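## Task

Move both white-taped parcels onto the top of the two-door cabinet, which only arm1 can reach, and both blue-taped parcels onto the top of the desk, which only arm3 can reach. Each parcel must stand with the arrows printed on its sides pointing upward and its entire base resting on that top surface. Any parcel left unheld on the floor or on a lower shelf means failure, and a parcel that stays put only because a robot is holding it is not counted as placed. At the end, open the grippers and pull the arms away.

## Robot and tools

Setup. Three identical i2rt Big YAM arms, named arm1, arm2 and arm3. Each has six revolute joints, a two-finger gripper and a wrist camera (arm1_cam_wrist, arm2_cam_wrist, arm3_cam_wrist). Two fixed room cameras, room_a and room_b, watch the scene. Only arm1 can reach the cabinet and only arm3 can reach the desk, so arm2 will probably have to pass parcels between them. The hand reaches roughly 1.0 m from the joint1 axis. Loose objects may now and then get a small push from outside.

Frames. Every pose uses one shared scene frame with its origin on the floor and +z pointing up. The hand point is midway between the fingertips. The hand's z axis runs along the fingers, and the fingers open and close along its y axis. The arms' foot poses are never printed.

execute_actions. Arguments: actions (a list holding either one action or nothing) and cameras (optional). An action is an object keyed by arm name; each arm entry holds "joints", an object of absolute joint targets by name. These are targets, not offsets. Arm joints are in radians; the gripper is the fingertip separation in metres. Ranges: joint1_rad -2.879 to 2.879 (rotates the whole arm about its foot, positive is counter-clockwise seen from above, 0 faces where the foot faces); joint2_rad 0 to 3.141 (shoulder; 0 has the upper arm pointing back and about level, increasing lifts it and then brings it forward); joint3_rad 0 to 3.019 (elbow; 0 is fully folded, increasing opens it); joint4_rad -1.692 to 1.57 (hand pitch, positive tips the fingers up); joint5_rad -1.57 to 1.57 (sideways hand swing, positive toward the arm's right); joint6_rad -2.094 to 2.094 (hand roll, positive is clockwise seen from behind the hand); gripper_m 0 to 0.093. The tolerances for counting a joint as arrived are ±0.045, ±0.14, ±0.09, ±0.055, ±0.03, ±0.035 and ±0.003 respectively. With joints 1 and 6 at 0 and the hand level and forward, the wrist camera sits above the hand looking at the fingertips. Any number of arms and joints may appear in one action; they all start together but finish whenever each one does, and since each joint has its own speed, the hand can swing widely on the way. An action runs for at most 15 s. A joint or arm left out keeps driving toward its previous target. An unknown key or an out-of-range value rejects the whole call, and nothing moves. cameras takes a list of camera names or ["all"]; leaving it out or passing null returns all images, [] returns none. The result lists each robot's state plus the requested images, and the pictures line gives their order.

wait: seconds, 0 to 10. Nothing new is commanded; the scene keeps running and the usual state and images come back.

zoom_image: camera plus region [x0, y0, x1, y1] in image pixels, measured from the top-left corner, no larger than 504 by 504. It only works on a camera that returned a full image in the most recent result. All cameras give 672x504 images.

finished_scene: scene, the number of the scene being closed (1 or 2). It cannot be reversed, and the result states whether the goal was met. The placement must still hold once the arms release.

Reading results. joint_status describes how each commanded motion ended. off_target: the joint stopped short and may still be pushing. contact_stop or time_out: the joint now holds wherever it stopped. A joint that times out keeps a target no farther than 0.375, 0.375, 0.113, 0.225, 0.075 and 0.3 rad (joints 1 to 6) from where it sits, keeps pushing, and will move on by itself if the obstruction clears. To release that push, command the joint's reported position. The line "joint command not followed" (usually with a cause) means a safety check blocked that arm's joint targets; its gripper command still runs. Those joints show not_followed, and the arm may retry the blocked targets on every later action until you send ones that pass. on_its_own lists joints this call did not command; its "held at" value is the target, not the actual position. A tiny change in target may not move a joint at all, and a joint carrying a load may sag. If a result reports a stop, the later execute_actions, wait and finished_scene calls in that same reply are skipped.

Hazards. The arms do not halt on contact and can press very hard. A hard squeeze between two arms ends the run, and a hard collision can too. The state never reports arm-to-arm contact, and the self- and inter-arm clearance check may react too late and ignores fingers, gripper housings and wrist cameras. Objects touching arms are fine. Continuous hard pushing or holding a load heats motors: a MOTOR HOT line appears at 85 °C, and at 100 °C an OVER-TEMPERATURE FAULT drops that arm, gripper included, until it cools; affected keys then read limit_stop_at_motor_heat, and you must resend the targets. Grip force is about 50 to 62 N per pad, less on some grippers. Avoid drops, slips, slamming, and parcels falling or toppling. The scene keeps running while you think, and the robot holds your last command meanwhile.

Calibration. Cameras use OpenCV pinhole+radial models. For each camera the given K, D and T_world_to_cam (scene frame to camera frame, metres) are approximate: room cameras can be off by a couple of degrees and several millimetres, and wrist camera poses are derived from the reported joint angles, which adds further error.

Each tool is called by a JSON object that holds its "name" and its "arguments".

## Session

{"name": "execute_actions", "arguments": {"actions": []}}

Scene clock: 0.00 s.
Motor temperatures (°C, as the motors report them): arm1=[29 30 35 29 25 26] | arm2=[26 37 35 24 25 25] | arm3=[27 35 31 27 25 25]
arm1.joint_positions: joint1_rad=+0.843 joint2_rad=+0.542 joint3_rad=+1.383 joint4_rad=-1.184 joint5_rad=-0.230 joint6_rad=+0.221 gripper_m=+0.095
arm1.joint_status: not commanded
arm1.hand: x=-0.9576 y=-0.2376 z=+1.4354 quat_wxyz=(-0.565, -0.374, -0.729, +0.096) (m; scene frame)
arm2.joint_positions: joint1_rad=-0.505 joint2_rad=+0.322 joint3_rad=+1.685 joint4_rad=-1.443 joint5_rad=-0.228 joint6_rad=+0.054 gripper_m=+0.095
arm2.joint_status: not commanded
arm2.hand: x=+0.0111 y=-0.3039 z=+1.5819 quat_wxyz=(-0.489, +0.466, -0.567, -0.472) (m; scene frame)
arm3.joint_positions: joint1_rad=+0.110 joint2_rad=+0.272 joint3_rad=+1.432 joint4_rad=-1.226 joint5_rad=-0.125 joint6_rad=+0.509 gripper_m=+0.094
arm3.joint_status: not commanded
arm3.hand: x=+1.1472 y=+0.3690 z=+1.4989 quat_wxyz=(-0.682, -0.429, -0.587, +0.077) (m; scene frame)
pictures: arm1_cam_wrist, arm2_cam_wrist, arm3_cam_wrist, room_a, room_b
camera_calibration (this result's frames):
arm1_cam_wrist: T_world_to_cam=[[-0.650872, -0.708677, -0.272291, -0.398335], [-0.511426, 0.674356, -0.532622, 0.438704], [0.561078, -0.207412, -0.801356, 1.75709], [0, 0, 0, 1]] pos_world=[-1.02077, -0.213691, 1.53326]
arm2_cam_wrist: T_world_to_cam=[[0.988698, -0.12651, -0.0804418, 0.0802484], [-0.142863, -0.632382, -0.761369, 1.01946], [0.0454507, 0.764257, -0.643309, 1.36727], [0, 0, 0, 1]] pos_world=[0.00415836, -0.390104, 1.66222]
arm3_cam_wrist: T_world_to_cam=[[-0.615709, -0.607143, -0.502274, 1.68186], [-0.176445, 0.72747, -0.663064, 0.926594], [0.767964, -0.319631, -0.555038, 0.196708], [0, 0, 0, 1]] pos_world=[1.04797, 0.409937, 1.56833]
Images, in order (width x height): arm1_cam_wrist 672x504, arm2_cam_wrist 672x504, arm3_cam_wrist 672x504, room_a 672x504, room_b 672x504.

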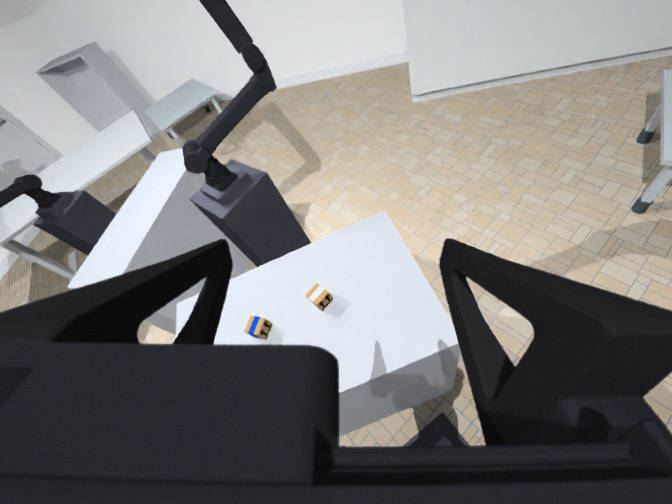

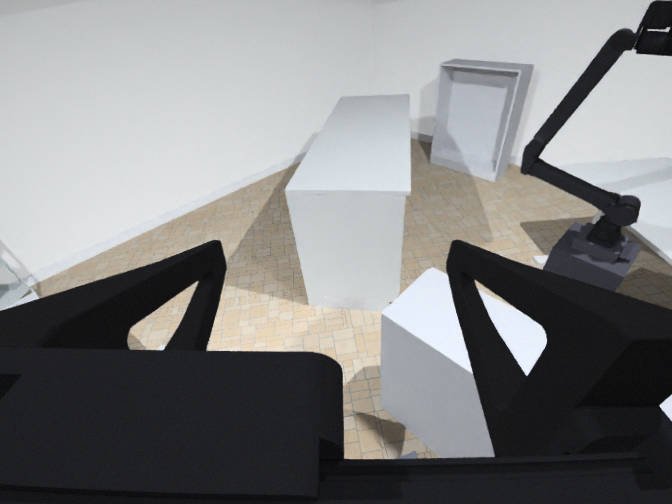

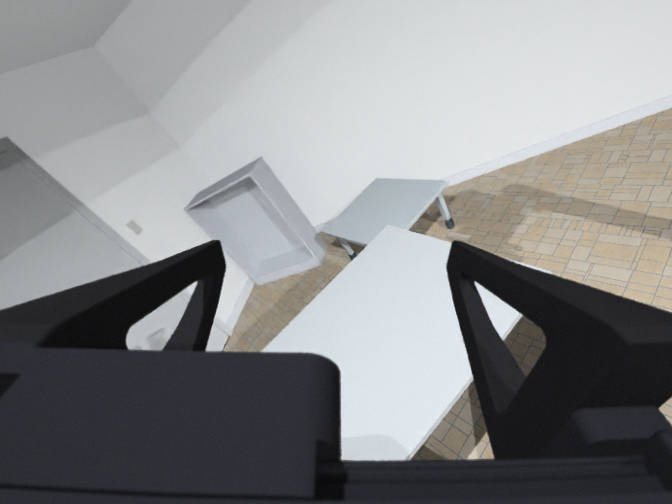

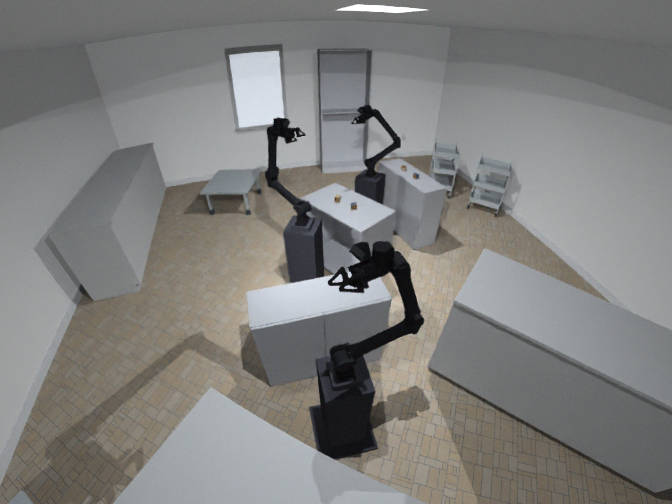

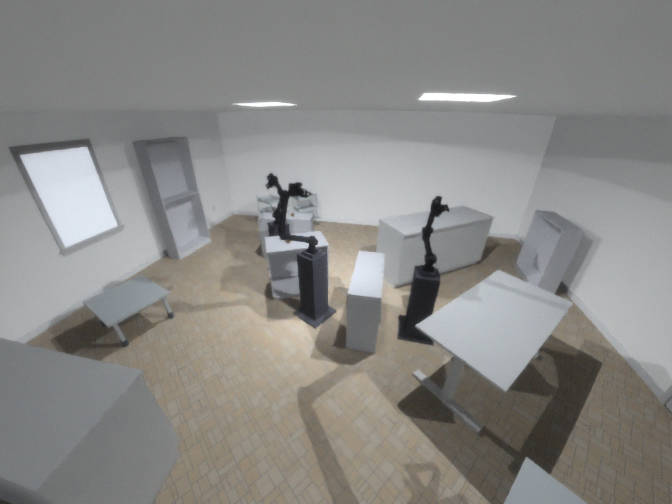

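{"name": "zoom_image", "arguments": {"camera": "room_a", "region": [290, 130, 530, 290]}}

{"name": "zoom_image", "arguments": {"camera": "room_b", "region": [230, 160, 430, 310]}}

{"name": "zoom_image", "arguments": {"camera": "arm1_cam_wrist", "region": [200, 200, 440, 380]}}

Region (290, 130, 530, 290) of room_a's 672x504 image, scaled by 2.100, with more detail than that image has.

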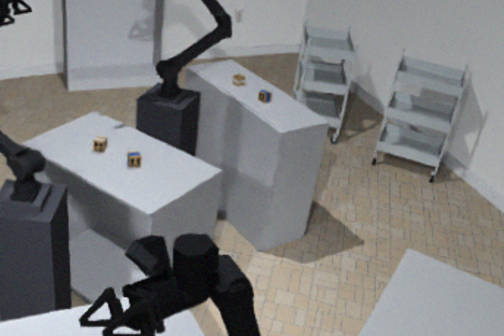

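Region (230, 160, 430, 310) of room_b's 672x504 image, scaled by 2.520, with more detail than that image has; it fills the top 378 rows of this view, and the rest is white.

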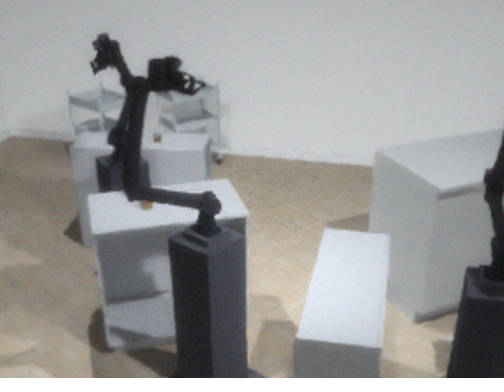

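Region (200, 200, 440, 380) of arm1_cam_wrist's 672x504 image, scaled by 2.100, with more detail than that image has; it fills the top 378 rows of this view, and the rest is white.

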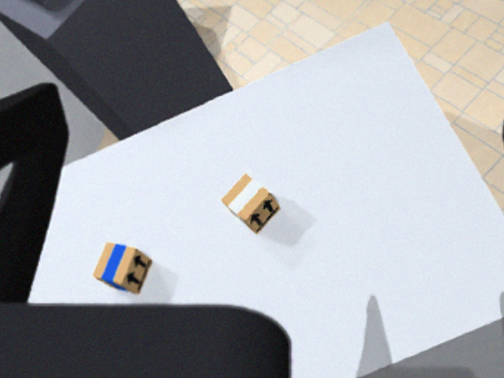

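{"name": "execute_actions", "arguments": {"actions": [{"arm1":{"joints":{"joint1_rad":-2.3,"joint2_rad":1.6,"joint3_rad":1.3,"joint4_rad":-1.1,"joint5_rad":0,"joint6_rad":0}},"arm2":{"joints":{"joint1_rad":1.4,"joint2_rad":1.6,"joint3_rad":1.3,"joint4_rad":-1.1,"joint5_rad":0,"joint6_rad":0}},"arm3":{"joints":{"joint1_rad":-1.6,"joint2_rad":1.6,"joint3_rad":1.3,"joint4_rad":-1.1,"joint5_rad":0,"joint6_rad":0}}}]}}

Scene clock: 27.27 s.
Motor temperatures (°C, as the motors report them): arm1=[29 30 38 29 25 26] | arm2=[26 38 36 24 25 25] | arm3=[27 35 32 27 25 25]
arm1.joint_positions: joint1_rad=-2.304 joint2_rad=+1.618 joint3_rad=+1.288 joint4_rad=-1.105 joint5_rad=+0.000 joint6_rad=+0.014 gripper_m=+0.095
arm1.joint_status: all done
arm1.hand: x=-1.4434 y=+0.3007 z=+0.9983 quat_wxyz=(+0.032, -0.897, +0.436, +0.069) (m; scene frame)
arm2.joint_positions: joint1_rad=+1.403 joint2_rad=+1.606 joint3_rad=+1.290 joint4_rad=-1.101 joint5_rad=+0.000 joint6_rad=+0.015 gripper_m=+0.095
arm2.joint_status: all done
arm2.hand: x=-0.4615 y=-0.3150 z=+1.0612 quat_wxyz=(+0.000, +0.997, -0.011, -0.081) (m; scene frame)
arm3.joint_positions: joint1_rad=-1.605 joint2_rad=+1.602 joint3_rad=+1.305 joint4_rad=-1.105 joint5_rad=+0.000 joint6_rad=+0.014 gripper_m=+0.094
arm3.joint_status: all done
arm3.hand: x=+0.6565 y=+0.1402 z=+1.0177 quat_wxyz=(-0.026, -0.960, -0.267, +0.078) (m; scene frame)
pictures: arm1_cam_wrist, arm2_cam_wrist, arm3_cam_wrist, room_a, room_b
camera_calibration (this result's frames):
arm1_cam_wrist: T_world_to_cam=[[0.779364, 0.626555, -0.00458969, 0.94363], [0.56093, -0.694433, 0.450688, 0.572245], [0.279194, -0.353825, -0.89267, 1.51932], [0, 0, 0, 1]] pos_world=[-1.48061, 0.343724, 1.10268]
arm2_cam_wrist: T_world_to_cam=[[0.0242742, 0.999693, 0.00495241, 0.323332], [0.894703, -0.0239344, 0.44602, -0.062307], [0.446002, -0.00639584, -0.895009, 1.27149], [0, 0, 0, 1]] pos_world=[-0.519189, -0.316592, 1.16418]
arm3_cam_wrist: T_world_to_cam=[[-0.507235, 0.861806, 0.00188, 0.208908], [0.773798, 0.454474, 0.441237, -1.02192], [0.379406, 0.225266, -0.897389, 0.76044], [0, 0, 0, 1]] pos_world=[0.608211, 0.113097, 1.13293]
Images, in order (width x height): arm1_cam_wrist 672x504, arm2_cam_wrist 672x504, arm3_cam_wrist 672x504, room_a 672x504, room_b 672x504.

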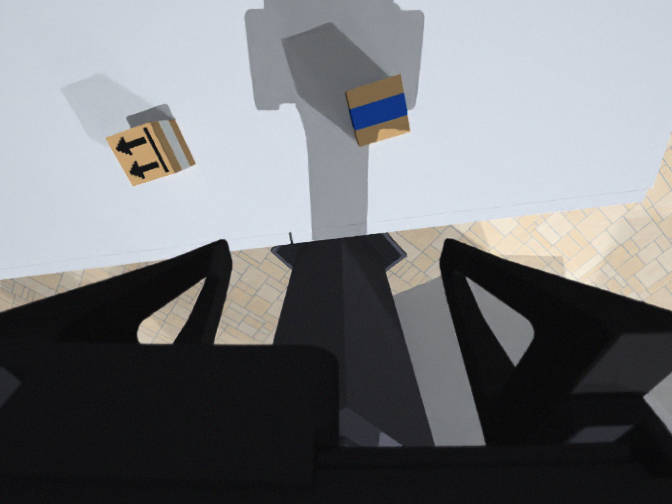

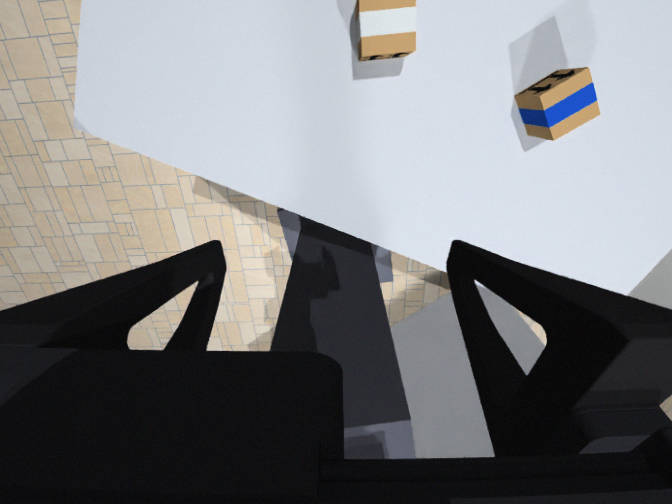

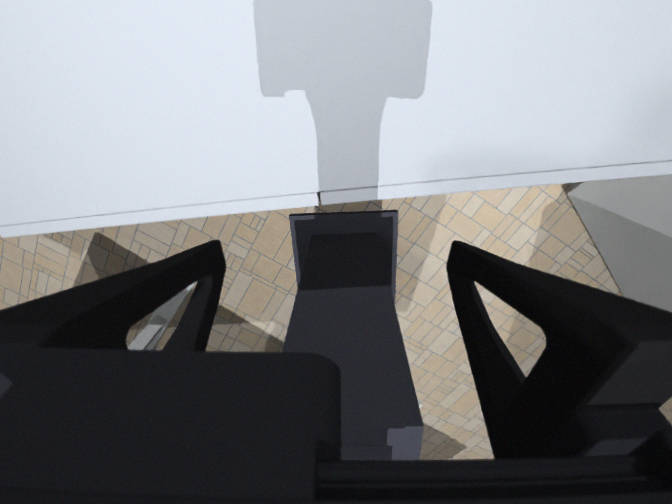

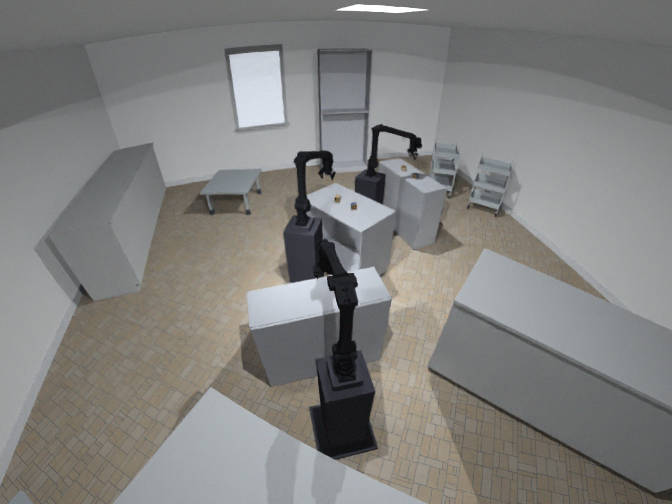

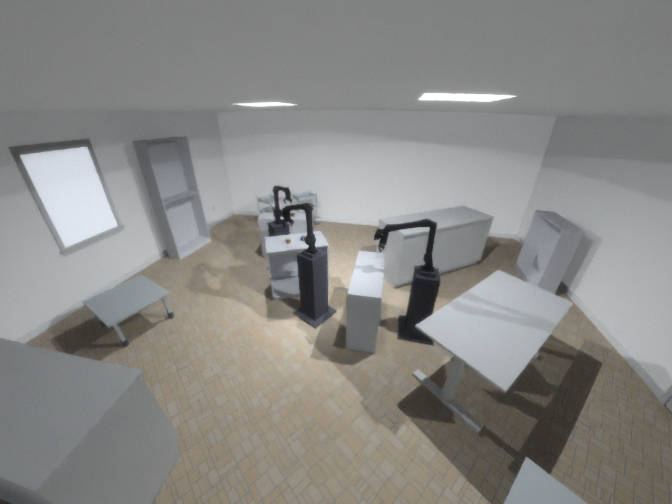

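{"name": "zoom_image", "arguments": {"camera": "arm1_cam_wrist", "region": [50, 40, 450, 240]}}

{"name": "zoom_image", "arguments": {"camera": "arm2_cam_wrist", "region": [320, 0, 640, 170]}}

Region (50, 40, 450, 240) of arm1_cam_wrist's 672x504 image, scaled by 1.260, with more detail than that image has.

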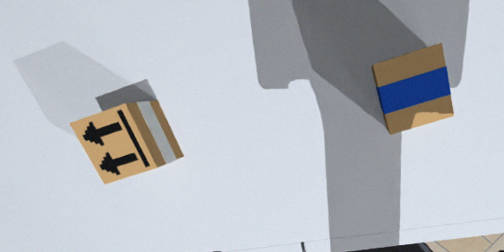

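Region (320, 0, 640, 170) of arm2_cam_wrist's 672x504 image, scaled by 1.575, with more detail than that image has; it fills the top 268 rows of this view, and the rest is white.

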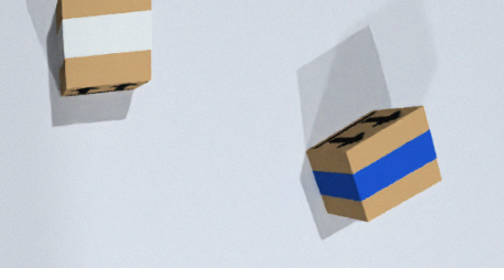

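{"name": "execute_actions", "arguments": {"actions": [{"arm1":{"joints":{"joint1_rad":-2.368,"joint2_rad":1.915,"joint3_rad":1.59,"joint4_rad":-1.21}},"arm2":{"joints":{"joint1_rad":1.025,"joint2_rad":2.085,"joint3_rad":1.68,"joint4_rad":-1.13}}}], "cameras": ["arm1_cam_wrist","arm2_cam_wrist"]}}

Scene clock: 82.20 s.
Motor temperatures (°C, as the motors report them): arm1=[29 31 39 29 25 26] | arm2=[26 38 40 24 25 26] | arm3=[27 36 35 27 25 25]
arm1.joint_positions: joint1_rad=-2.368 joint2_rad=+1.933 joint3_rad=+1.540 joint4_rad=-1.198 joint5_rad=+0.000 joint6_rad=+0.014 gripper_m=+0.095
arm1.joint_status: all done
arm1.hand: x=-1.4561 y=+0.3737 z=+0.9291 quat_wxyz=(-0.002, -0.885, +0.466, -0.002) (m; scene frame)
arm2.joint_positions: joint1_rad=+1.021 joint2_rad=+2.104 joint3_rad=+1.631 joint4_rad=-1.127 joint5_rad=+0.001 joint6_rad=+0.014 gripper_m=+0.095
arm2.joint_status: all done
arm2.hand: x=-0.5191 y=-0.0887 z=+0.9193 quat_wxyz=(+0.002, +0.980, -0.200, +0.011) (m; scene frame)
arm3.joint_positions: joint1_rad=-1.605 joint2_rad=+1.602 joint3_rad=+1.305 joint4_rad=-1.105 joint5_rad=+0.000 joint6_rad=+0.014 gripper_m=+0.094
arm3.joint_status: not commanded
arm3.hand: x=+0.6565 y=+0.1402 z=+1.0177 quat_wxyz=(-0.026, -0.960, -0.267, +0.078) (m; scene frame)
pictures: arm1_cam_wrist, arm2_cam_wrist
camera_calibration (this result's frames):
arm1_cam_wrist: T_world_to_cam=[[0.817683, 0.575645, -0.00528141, 0.982911], [0.46928, -0.661225, 0.585285, 0.390364], [0.333424, -0.481056, -0.810811, 1.53735], [0, 0, 0, 1]] pos_world=[-1.49949, 0.431862, 1.02322]
arm2_cam_wrist: T_world_to_cam=[[0.393517, 0.919297, 0.00608844, 0.282691], [0.732775, -0.317659, 0.601775, -0.195402], [0.555144, -0.232348, -0.798642, 1.11961], [0, 0, 0, 1]] pos_world=[-0.589605, -0.0618084, 1.01004]
Images, in order (width x height): arm1_cam_wrist 672x504, arm2_cam_wrist 672x504.

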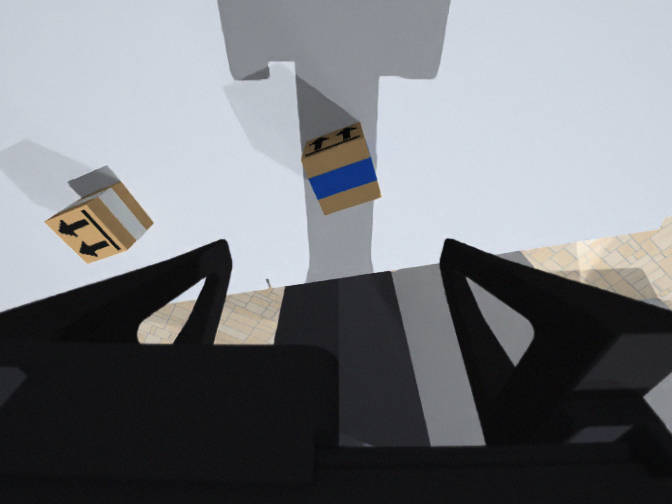

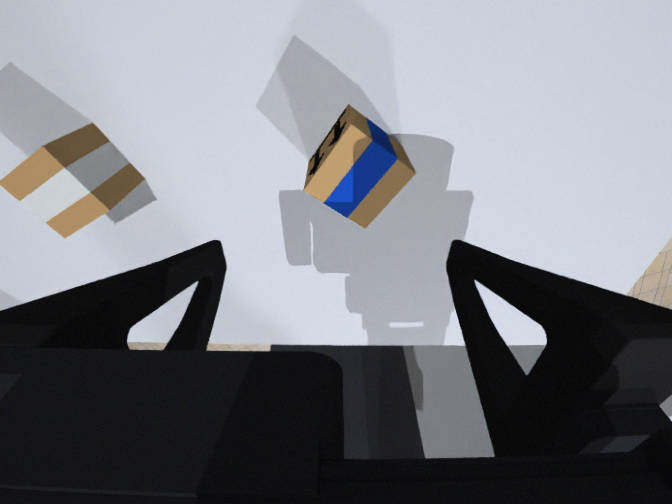

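{"name": "execute_actions", "arguments": {"actions": []}}

Scene clock: 95.70 s.
Motor temperatures (°C, as the motors report them): arm1=[29 31 41 29 25 26] | arm2=[26 39 42 24 25 26] | arm3=[27 36 35 27 25 25]
arm1.joint_positions: joint1_rad=-2.368 joint2_rad=+1.933 joint3_rad=+1.540 joint4_rad=-1.198 joint5_rad=+0.000 joint6_rad=+0.014 gripper_m=+0.095
arm1.joint_status: all done
arm1.hand: x=-1.4561 y=+0.3737 z=+0.9291 quat_wxyz=(-0.002, -0.885, +0.466, -0.002) (m; scene frame)
arm2.joint_positions: joint1_rad=+1.021 joint2_rad=+2.104 joint3_rad=+1.631 joint4_rad=-1.127 joint5_rad=+0.001 joint6_rad=+0.014 gripper_m=+0.095
arm2.joint_status: all done
arm2.hand: x=-0.5191 y=-0.0887 z=+0.9193 quat_wxyz=(+0.002, +0.980, -0.200, +0.011) (m; scene frame)
arm3.joint_positions: joint1_rad=-1.605 joint2_rad=+1.602 joint3_rad=+1.305 joint4_rad=-1.105 joint5_rad=+0.000 joint6_rad=+0.014 gripper_m=+0.094
arm3.joint_status: not commanded
arm3.hand: x=+0.6565 y=+0.1402 z=+1.0177 quat_wxyz=(-0.026, -0.960, -0.267, +0.078) (m; scene frame)
pictures: arm1_cam_wrist, arm2_cam_wrist, arm3_cam_wrist, room_a, room_b
camera_calibration (this result's frames):
arm1_cam_wrist: T_world_to_cam=[[0.817683, 0.575645, -0.00528141, 0.982911], [0.46928, -0.661225, 0.585285, 0.390364], [0.333424, -0.481056, -0.810811, 1.53735], [0, 0, 0, 1]] pos_world=[-1.49949, 0.431862, 1.02322]
arm2_cam_wrist: T_world_to_cam=[[0.393517, 0.919297, 0.00608844, 0.282691], [0.732775, -0.317659, 0.601775, -0.195402], [0.555144, -0.232348, -0.798642, 1.11961], [0, 0, 0, 1]] pos_world=[-0.589605, -0.0618084, 1.01004]
arm3_cam_wrist: T_world_to_cam=[[-0.507235, 0.861806, 0.00188, 0.208908], [0.773798, 0.454474, 0.441237, -1.02192], [0.379406, 0.225266, -0.897389, 0.76044], [0, 0, 0, 1]] pos_world=[0.608211, 0.113097, 1.13293]
Images, in order (width x height): arm1_cam_wrist 672x504, arm2_cam_wrist 672x504, arm3_cam_wrist 672x504, room_a 672x504, room_b 672x504.

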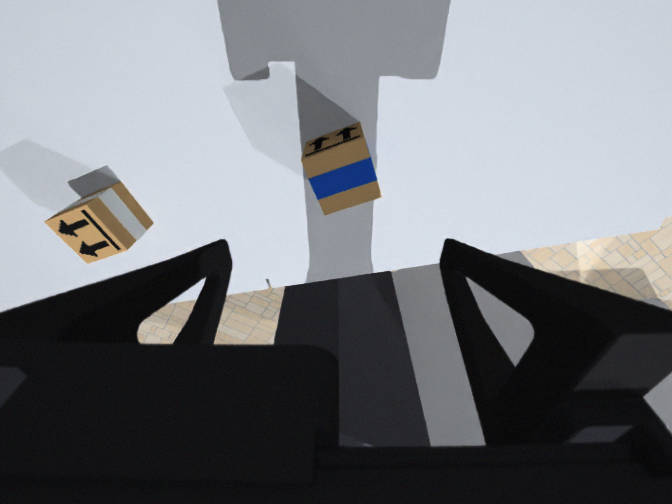

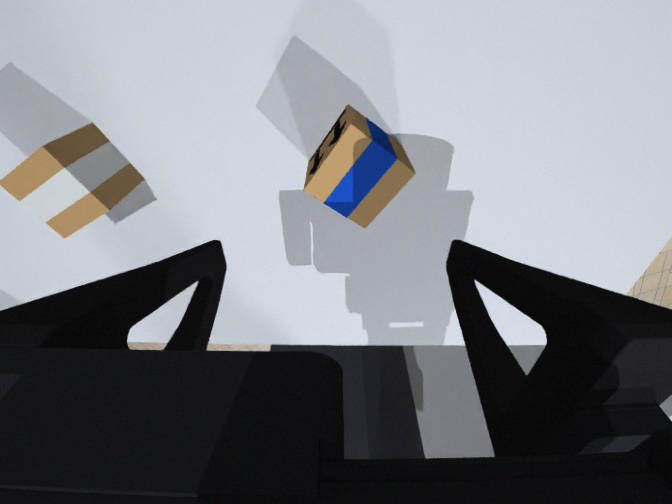

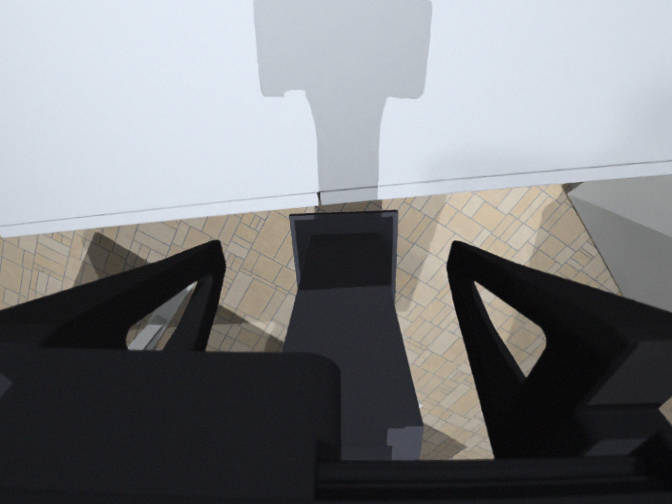

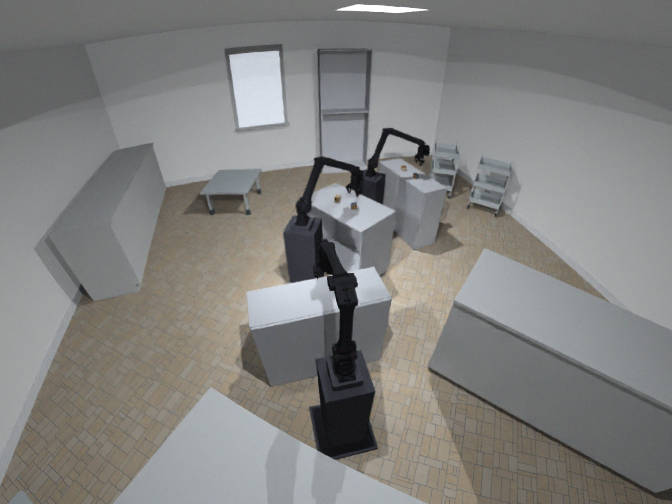

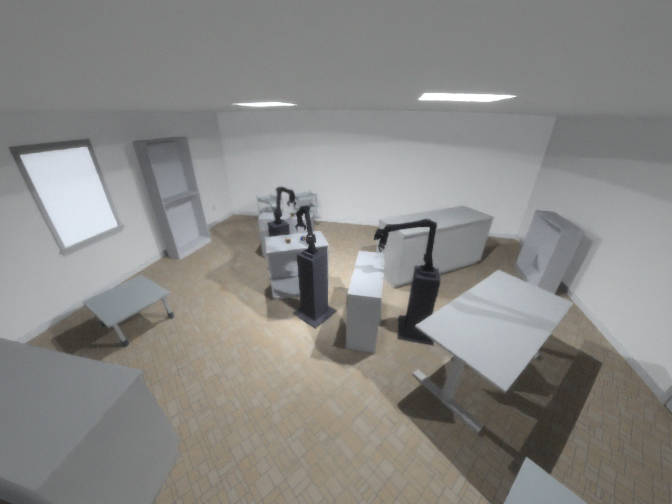

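{"name": "zoom_image", "arguments": {"camera": "arm1_cam_wrist", "region": [0, 80, 420, 300]}}

{"name": "zoom_image", "arguments": {"camera": "arm2_cam_wrist", "region": [0, 60, 460, 260]}}

{"name": "zoom_image", "arguments": {"camera": "room_a", "region": [280, 120, 520, 300]}}

Region (0, 80, 420, 300) of arm1_cam_wrist's 672x504 image, scaled by 1.200, with more detail than that image has; it fills the top 264 rows of this view, and the rest is white.

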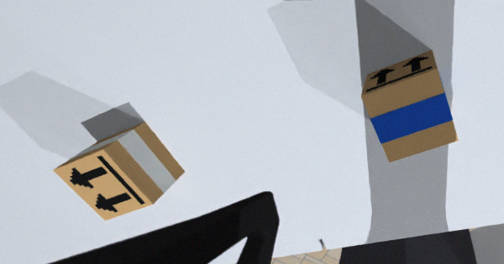

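Region (0, 60, 460, 260) of arm2_cam_wrist's 672x504 image, scaled by 1.096, with more detail than that image has; it fills the top 219 rows of this view, and the rest is white.

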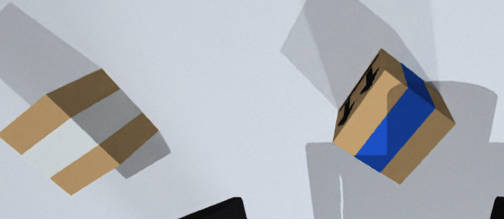

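Region (280, 120, 520, 300) of room_a's 672x504 image, scaled by 2.100, with more detail than that image has; it fills the top 378 rows of this view, and the rest is white.

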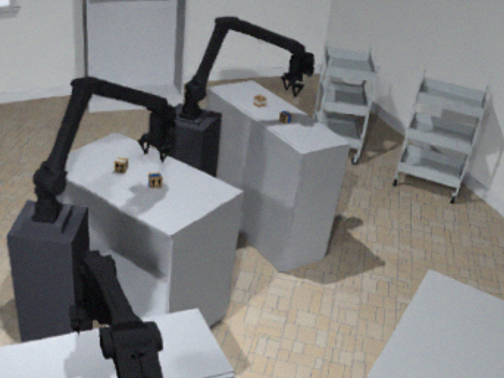

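{"name": "zoom_image", "arguments": {"camera": "room_a", "region": [325, 185, 375, 220]}}

{"name": "zoom_image", "arguments": {"camera": "arm2_cam_wrist", "region": [290, 90, 430, 240]}}

{"name": "zoom_image", "arguments": {"camera": "room_a", "region": [390, 155, 440, 190]}}

Region (325, 185, 375, 220) of room_a's 672x504 image, scaled by 10.080, with more detail than that image has; it fills the top 353 rows of this view, and the rest is white.

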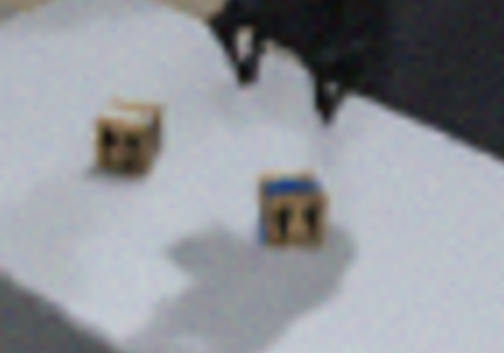

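Region (290, 90, 430, 240) of arm2_cam_wrist's 672x504 image, scaled by 3.360, with more detail than that image has; it fills the left 470 columns of this view, and the rest is white.

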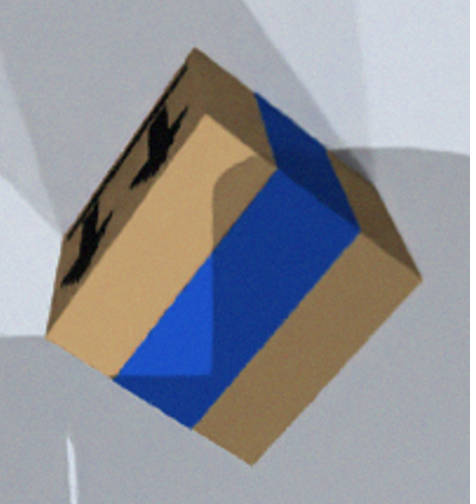

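Region (390, 155, 440, 190) of room_a's 672x504 image, scaled by 10.080, with more detail than that image has; it fills the top 353 rows of this view, and the rest is white.

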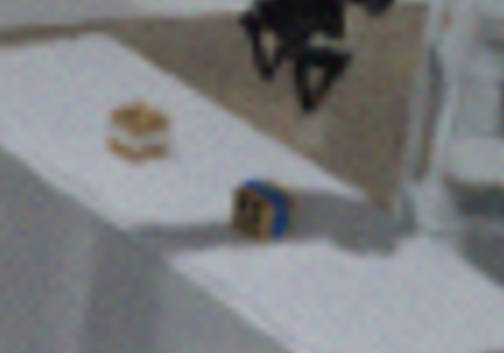

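{"name": "zoom_image", "arguments": {"camera": "arm1_cam_wrist", "region": [30, 160, 170, 280]}}

{"name": "zoom_image", "arguments": {"camera": "arm1_cam_wrist", "region": [280, 110, 400, 230]}}

Region (30, 160, 170, 280) of arm1_cam_wrist's 672x504 image, scaled by 3.600, with more detail than that image has; it fills the top 432 rows of this view, and the rest is white.

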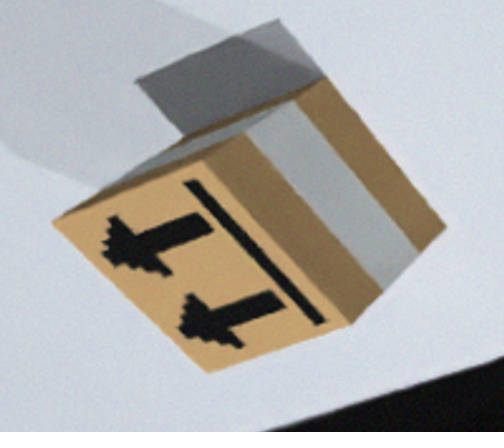

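Region (280, 110, 400, 230) of arm1_cam_wrist's 672x504 image, scaled by 4.200, with more detail than that image has.

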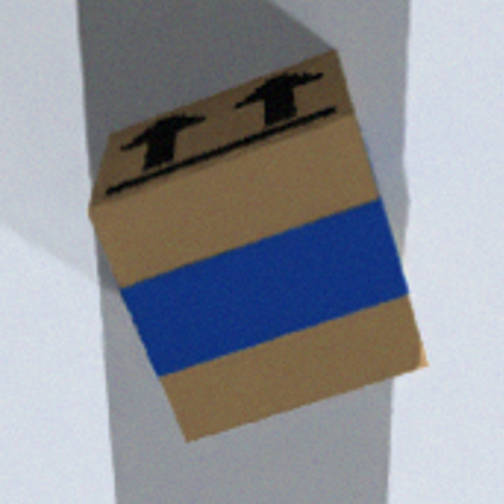

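{"name": "execute_actions", "arguments": {"actions": [{"arm1":{"joints":{"joint1_rad":-2.22,"joint2_rad":1.885,"joint3_rad":1.289,"joint4_rad":-0.87,"joint5_rad":0.514,"joint6_rad":-1.79,"gripper_m":0.093}},"arm2":{"joints":{"joint1_rad":0.998,"joint2_rad":2.135,"joint3_rad":1.516,"joint4_rad":-0.96,"joint6_rad":0.63}},"arm3":{"joints":{"joint2_rad":1.81,"joint3_rad":1.275,"joint4_rad":-1.05}}}], "cameras": ["arm1_cam_wrist","arm2_cam_wrist","arm3_cam_wrist"]}}

Scene clock: 217.97 s.
Motor temperatures (°C, as the motors report them): arm1=[29 33 44 29 25 26] | arm2=[26 40 45 24 25 26] | arm3=[27 36 36 27 25 25]
arm1.joint_positions: joint1_rad=-2.213 joint2_rad=+1.892 joint3_rad=+1.274 joint4_rad=-0.885 joint5_rad=+0.511 joint6_rad=-1.775 gripper_m=+0.093
arm1.joint_status: all done
arm1.hand: x=-1.4398 y=+0.3515 z=+0.8840 quat_wxyz=(+0.110, -0.859, -0.443, -0.231) (m; scene frame)
arm2.joint_positions: joint1_rad=+1.009 joint2_rad=+2.135 joint3_rad=+1.508 joint4_rad=-0.970 joint5_rad=+0.001 joint6_rad=+0.614 gripper_m=+0.095
arm2.joint_status: all done
arm2.hand: x=-0.4976 y=-0.0899 z=+0.8612 quat_wxyz=(-0.001, +0.874, -0.486, +0.009) (m; scene frame)
arm3.joint_positions: joint1_rad=-1.605 joint2_rad=+1.824 joint3_rad=+1.273 joint4_rad=-1.062 joint5_rad=+0.000 joint6_rad=+0.014 gripper_m=+0.094
arm3.joint_status: all done
arm3.hand: x=+0.6662 y=+0.1453 z=+0.8996 quat_wxyz=(+0.003, -0.963, -0.268, -0.023) (m; scene frame)
pictures: arm1_cam_wrist, arm2_cam_wrist, arm3_cam_wrist
camera_calibration (this result's frames):
arm1_cam_wrist: T_world_to_cam=[[-0.817194, 0.575837, -0.0246069, -1.3548], [0.223884, 0.356485, 0.90708, -0.601102], [0.531103, 0.735751, -0.420238, 0.996304], [0, 0, 0, 1]] pos_world=[-1.50169, 0.261395, 0.930596]
arm2_cam_wrist: T_world_to_cam=[[0.849868, 0.526753, 0.0160125, 0.458889], [0.414891, -0.687505, 0.595988, -0.363003], [0.324947, -0.499868, -0.802833, 0.926006], [0, 0, 0, 1]] pos_world=[-0.540292, -0.0284068, 0.952426]
arm3_cam_wrist: T_world_to_cam=[[-0.509316, 0.860551, 0.00702512, 0.206622], [0.678091, 0.396274, 0.618998, -1.06737], [0.529896, 0.320029, -0.785361, 0.434853], [0, 0, 0, 1]] pos_world=[0.598584, 0.105997, 1.00077]
Images, in order (width x height): arm1_cam_wrist 672x504, arm2_cam_wrist 672x504, arm3_cam_wrist 672x504.

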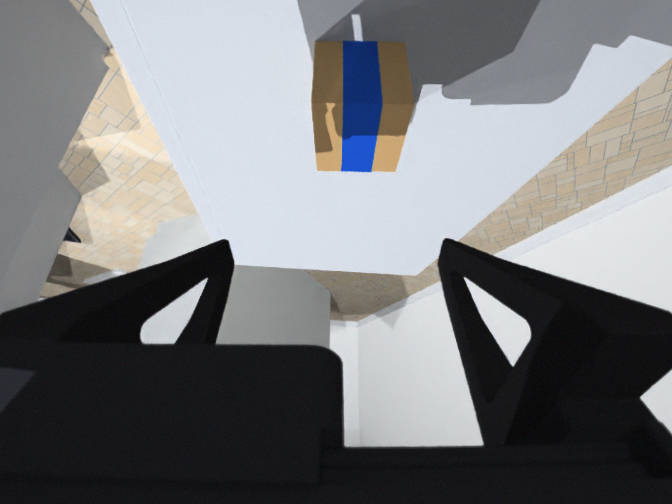

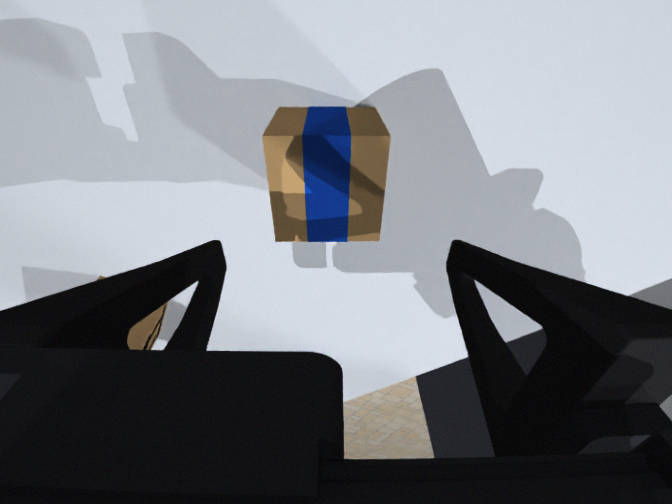

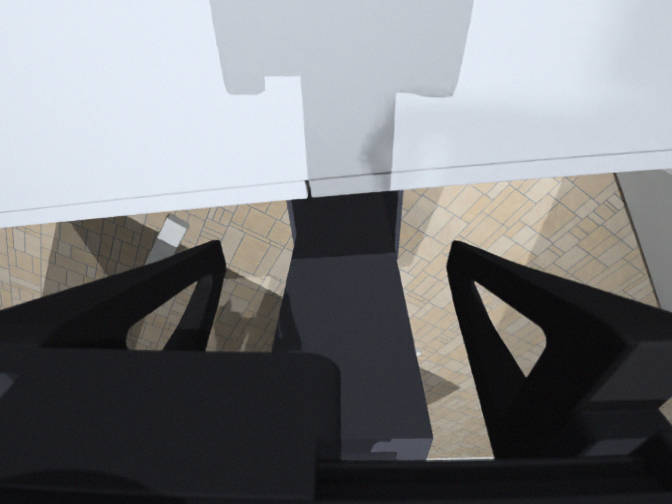

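{"name": "zoom_image", "arguments": {"camera": "arm2_cam_wrist", "region": [250, 90, 410, 250]}}

{"name": "zoom_image", "arguments": {"camera": "arm1_cam_wrist", "region": [290, 20, 450, 180]}}

{"name": "zoom_image", "arguments": {"camera": "arm3_cam_wrist", "region": [260, 150, 380, 230]}}

Region (250, 90, 410, 250) of arm2_cam_wrist's 672x504 image, scaled by 3.150, with more detail than that image has.

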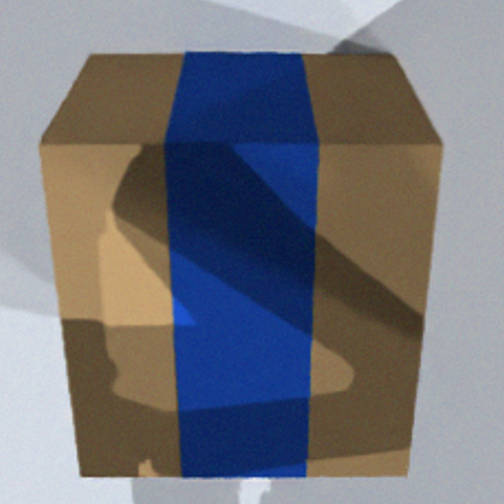

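Region (290, 20, 450, 180) of arm1_cam_wrist's 672x504 image, scaled by 3.150, with more detail than that image has.

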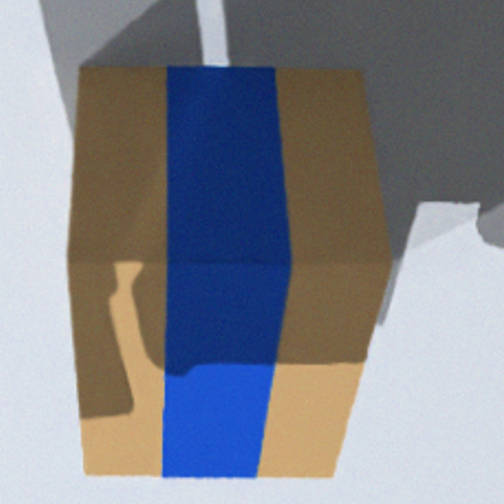

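Region (260, 150, 380, 230) of arm3_cam_wrist's 672x504 image, scaled by 4.200, with more detail than that image has.

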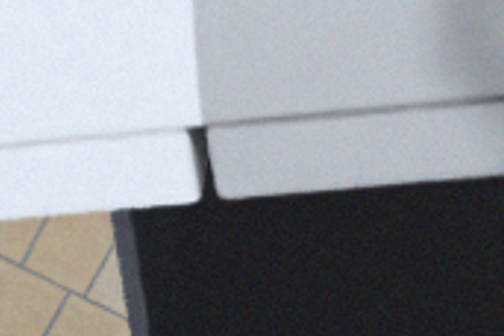

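{"name": "execute_actions", "arguments": {"actions": [{"arm1":{"joints":{"joint1_rad":-2.255,"joint2_rad":2.12,"joint3_rad":1.345,"joint4_rad":-0.67}},"arm2":{"joints":{"joint1_rad":0.995,"joint2_rad":2.25,"joint3_rad":1.57,"joint4_rad":-0.865}},"arm3":{"joints":{"joint1_rad":-0.7,"joint2_rad":1.3,"joint3_rad":1.0,"joint4_rad":-1.29}}}], "cameras": ["arm1_cam_wrist","arm2_cam_wrist"]}}

Scene clock: 286.10 s.
Motor temperatures (°C, as the motors report them): arm1=[29 32 41 29 25 26] | arm2=[26 40 41 24 25 26] | arm3=[27 36 35 27 25 25]
arm1.joint_positions: joint1_rad=-2.251 joint2_rad=+2.138 joint3_rad=+1.324 joint4_rad=-0.685 joint5_rad=+0.516 joint6_rad=-1.779 gripper_m=+0.093
arm1.joint_status: all done
arm1.hand: x=-1.4426 y=+0.3861 z=+0.7736 quat_wxyz=(+0.107, -0.866, -0.427, -0.235) (m; scene frame)
arm2.joint_positions: joint1_rad=+1.009 joint2_rad=+2.257 joint3_rad=+1.539 joint4_rad=-0.873 joint5_rad=+0.001 joint6_rad=+0.614 gripper_m=+0.095
arm2.joint_status: all done
arm2.hand: x=-0.5090 y=-0.0851 z=+0.8000 quat_wxyz=(+0.000, +0.874, -0.486, +0.006) (m; scene frame)
arm3.joint_positions: joint1_rad=-0.702 joint2_rad=+1.287 joint3_rad=+1.014 joint4_rad=-1.275 joint5_rad=+0.000 joint6_rad=+0.013 gripper_m=+0.094
arm3.joint_status: all done
arm3.hand: x=+1.0485 y=+0.0566 z=+1.0323 quat_wxyz=(-0.012, -0.749, -0.662, +0.007) (m; scene frame)
pictures: arm1_cam_wrist, arm2_cam_wrist
camera_calibration (this result's frames):
arm1_cam_wrist: T_world_to_cam=[[-0.796313, 0.604436, -0.0232813, -1.36168], [0.234354, 0.343775, 0.909339, -0.49441], [0.557641, 0.718662, -0.415405, 0.967078], [0, 0, 0, 1]] pos_world=[-1.50774, 0.298013, 0.819614]
arm2_cam_wrist: T_world_to_cam=[[0.850139, 0.526394, 0.0131568, 0.469486], [0.417335, -0.688821, 0.592753, -0.314794], [0.321085, -0.498432, -0.805277, 0.883118], [0, 0, 0, 1]] pos_world=[-0.55131, -0.0237976, 0.891573]
Images, in order (width x height): arm1_cam_wrist 672x504, arm2_cam_wrist 672x504.

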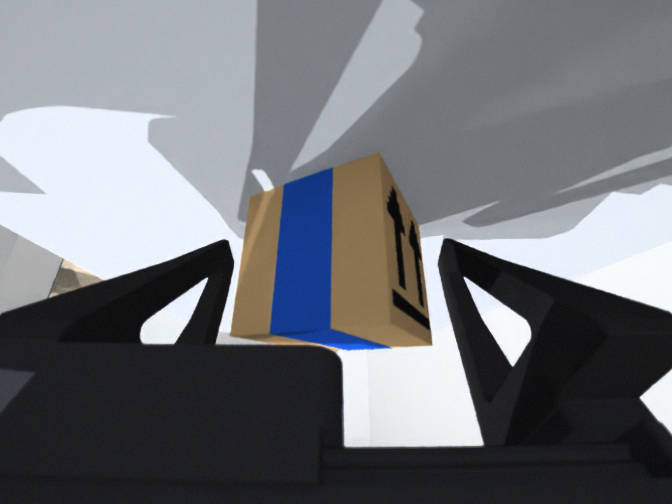

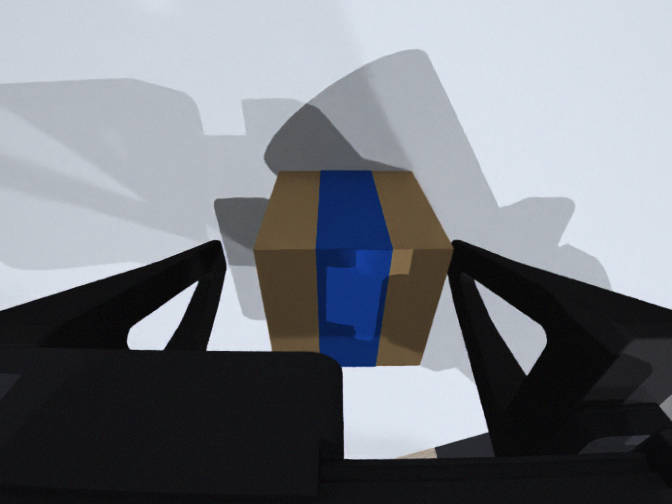

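{"name": "execute_actions", "arguments": {"actions": [{"arm1":{"joints":{"gripper_m":0.043}},"arm2":{"joints":{"gripper_m":0.043}}}], "cameras": ["arm1_cam_wrist","arm2_cam_wrist"]}}

Scene clock: 291.03 s.
Motor temperatures (°C, as the motors report them): arm1=[29 33 41 29 25 26] | arm2=[26 40 41 24 25 26] | arm3=[27 36 35 27 25 25]
arm1.joint_positions: joint1_rad=-2.251 joint2_rad=+2.138 joint3_rad=+1.324 joint4_rad=-0.684 joint5_rad=+0.516 joint6_rad=-1.779 gripper_m=+0.062
arm1.joint_status: gripper_m off_target (ended at +0.062, target +0.043)
arm1.hand: x=-1.4427 y=+0.3862 z=+0.7736 quat_wxyz=(+0.108, -0.866, -0.428, -0.235) (m; scene frame)
arm2.joint_positions: joint1_rad=+1.009 joint2_rad=+2.257 joint3_rad=+1.539 joint4_rad=-0.873 joint5_rad=+0.000 joint6_rad=+0.614 gripper_m=+0.049
arm2.joint_status: gripper_m off_target (ended at +0.049, target +0.043)
arm2.hand: x=-0.5090 y=-0.0852 z=+0.8000 quat_wxyz=(+0.000, +0.874, -0.486, +0.006) (m; scene frame)
arm3.joint_positions: joint1_rad=-0.702 joint2_rad=+1.287 joint3_rad=+1.014 joint4_rad=-1.275 joint5_rad=+0.000 joint6_rad=+0.013 gripper_m=+0.094
arm3.joint_status: not commanded
arm3.hand: x=+1.0485 y=+0.0566 z=+1.0323 quat_wxyz=(-0.012, -0.749, -0.662, +0.007) (m; scene frame)
pictures: arm1_cam_wrist, arm2_cam_wrist
camera_calibration (this result's frames):
arm1_cam_wrist: T_world_to_cam=[[-0.796548, 0.604151, -0.0226508, -1.36258], [0.234816, 0.343685, 0.909254, -0.493622], [0.557111, 0.718945, -0.415626, 0.966392], [0, 0, 0, 1]] pos_world=[-1.50784, 0.298071, 0.819621]
arm2_cam_wrist: T_world_to_cam=[[0.850344, 0.52607, 0.0128495, 0.469863], [0.417156, -0.688777, 0.592931, -0.315054], [0.320774, -0.498835, -0.805151, 0.882803], [0, 0, 0, 1]] pos_world=[-0.551298, -0.0238099, 0.891558]
Images, in order (width x height): arm1_cam_wrist 672x504, arm2_cam_wrist 672x504.

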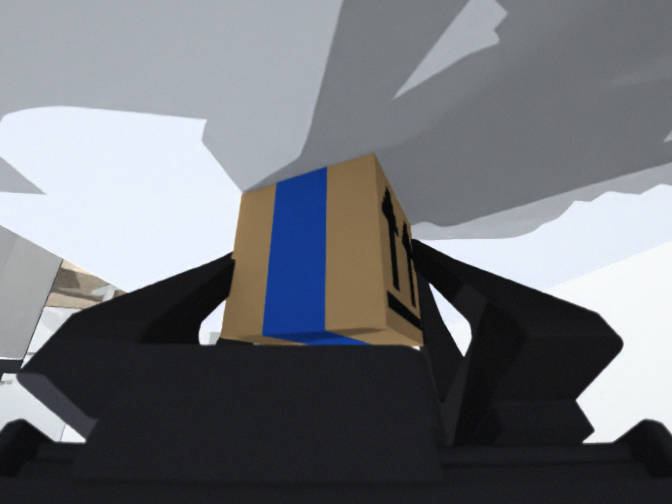

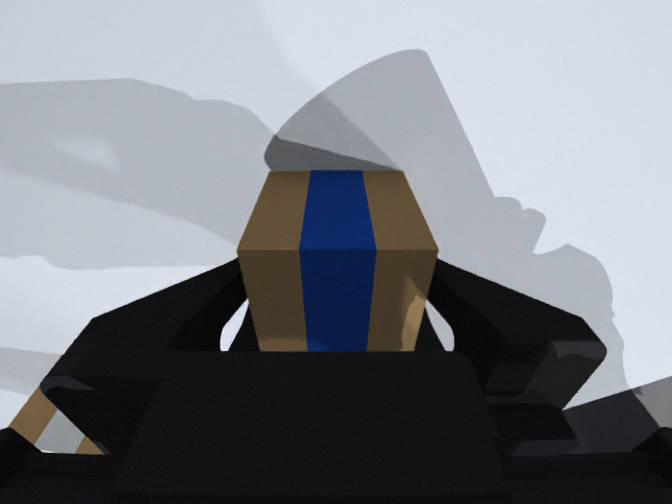

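{"name": "execute_actions", "arguments": {"actions": [{"arm1":{"joints":{"gripper_m":0.093}},"arm2":{"joints":{"gripper_m":0.036}}}], "cameras": ["arm1_cam_wrist"]}}

Scene clock: 321.57 s.
Motor temperatures (°C, as the motors report them): arm1=[29 33 40 29 25 26] | arm2=[26 41 42 24 25 26] | arm3=[27 34 35 27 25 25]
arm1.joint_positions: joint1_rad=-2.251 joint2_rad=+2.138 joint3_rad=+1.324 joint4_rad=-0.684 joint5_rad=+0.516 joint6_rad=-1.779 gripper_m=+0.093
arm1.joint_status: all done
arm1.hand: x=-1.4427 y=+0.3862 z=+0.7736 quat_wxyz=(+0.108, -0.866, -0.428, -0.235) (m; scene frame)
arm2.joint_positions: joint1_rad=+1.009 joint2_rad=+2.257 joint3_rad=+1.539 joint4_rad=-0.873 joint5_rad=+0.000 joint6_rad=+0.614 gripper_m=+0.049
arm2.joint_status: gripper_m off_target (ended at +0.049, target +0.036)
arm2.hand: x=-0.5090 y=-0.0852 z=+0.8000 quat_wxyz=(+0.000, +0.874, -0.486, +0.006) (m; scene frame)
arm3.joint_positions: joint1_rad=-0.702 joint2_rad=+1.287 joint3_rad=+1.014 joint4_rad=-1.275 joint5_rad=+0.000 joint6_rad=+0.013 gripper_m=+0.094
arm3.joint_status: not commanded
arm3.hand: x=+1.0485 y=+0.0566 z=+1.0323 quat_wxyz=(-0.012, -0.749, -0.662, +0.007) (m; scene frame)
pictures: arm1_cam_wrist
camera_calibration (this result's frames):
arm1_cam_wrist: T_world_to_cam=[[-0.796548, 0.604151, -0.0226508, -1.36258], [0.234816, 0.343685, 0.909254, -0.493622], [0.557111, 0.718945, -0.415626, 0.966392], [0, 0, 0, 1]] pos_world=[-1.50784, 0.298071, 0.819621]
Images, in order (width x height): arm1_cam_wrist 672x504.

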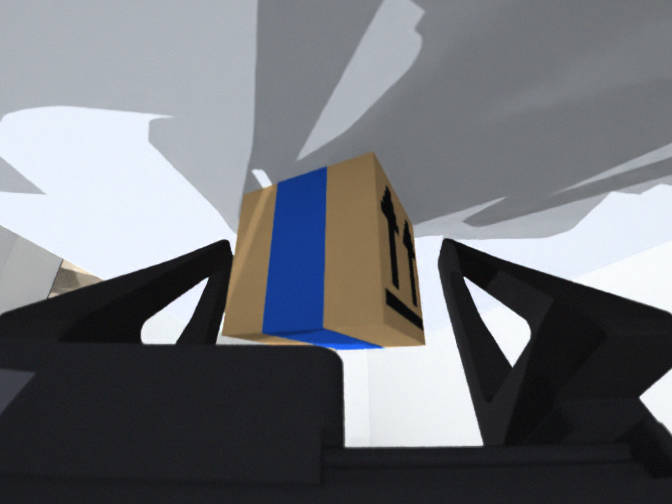

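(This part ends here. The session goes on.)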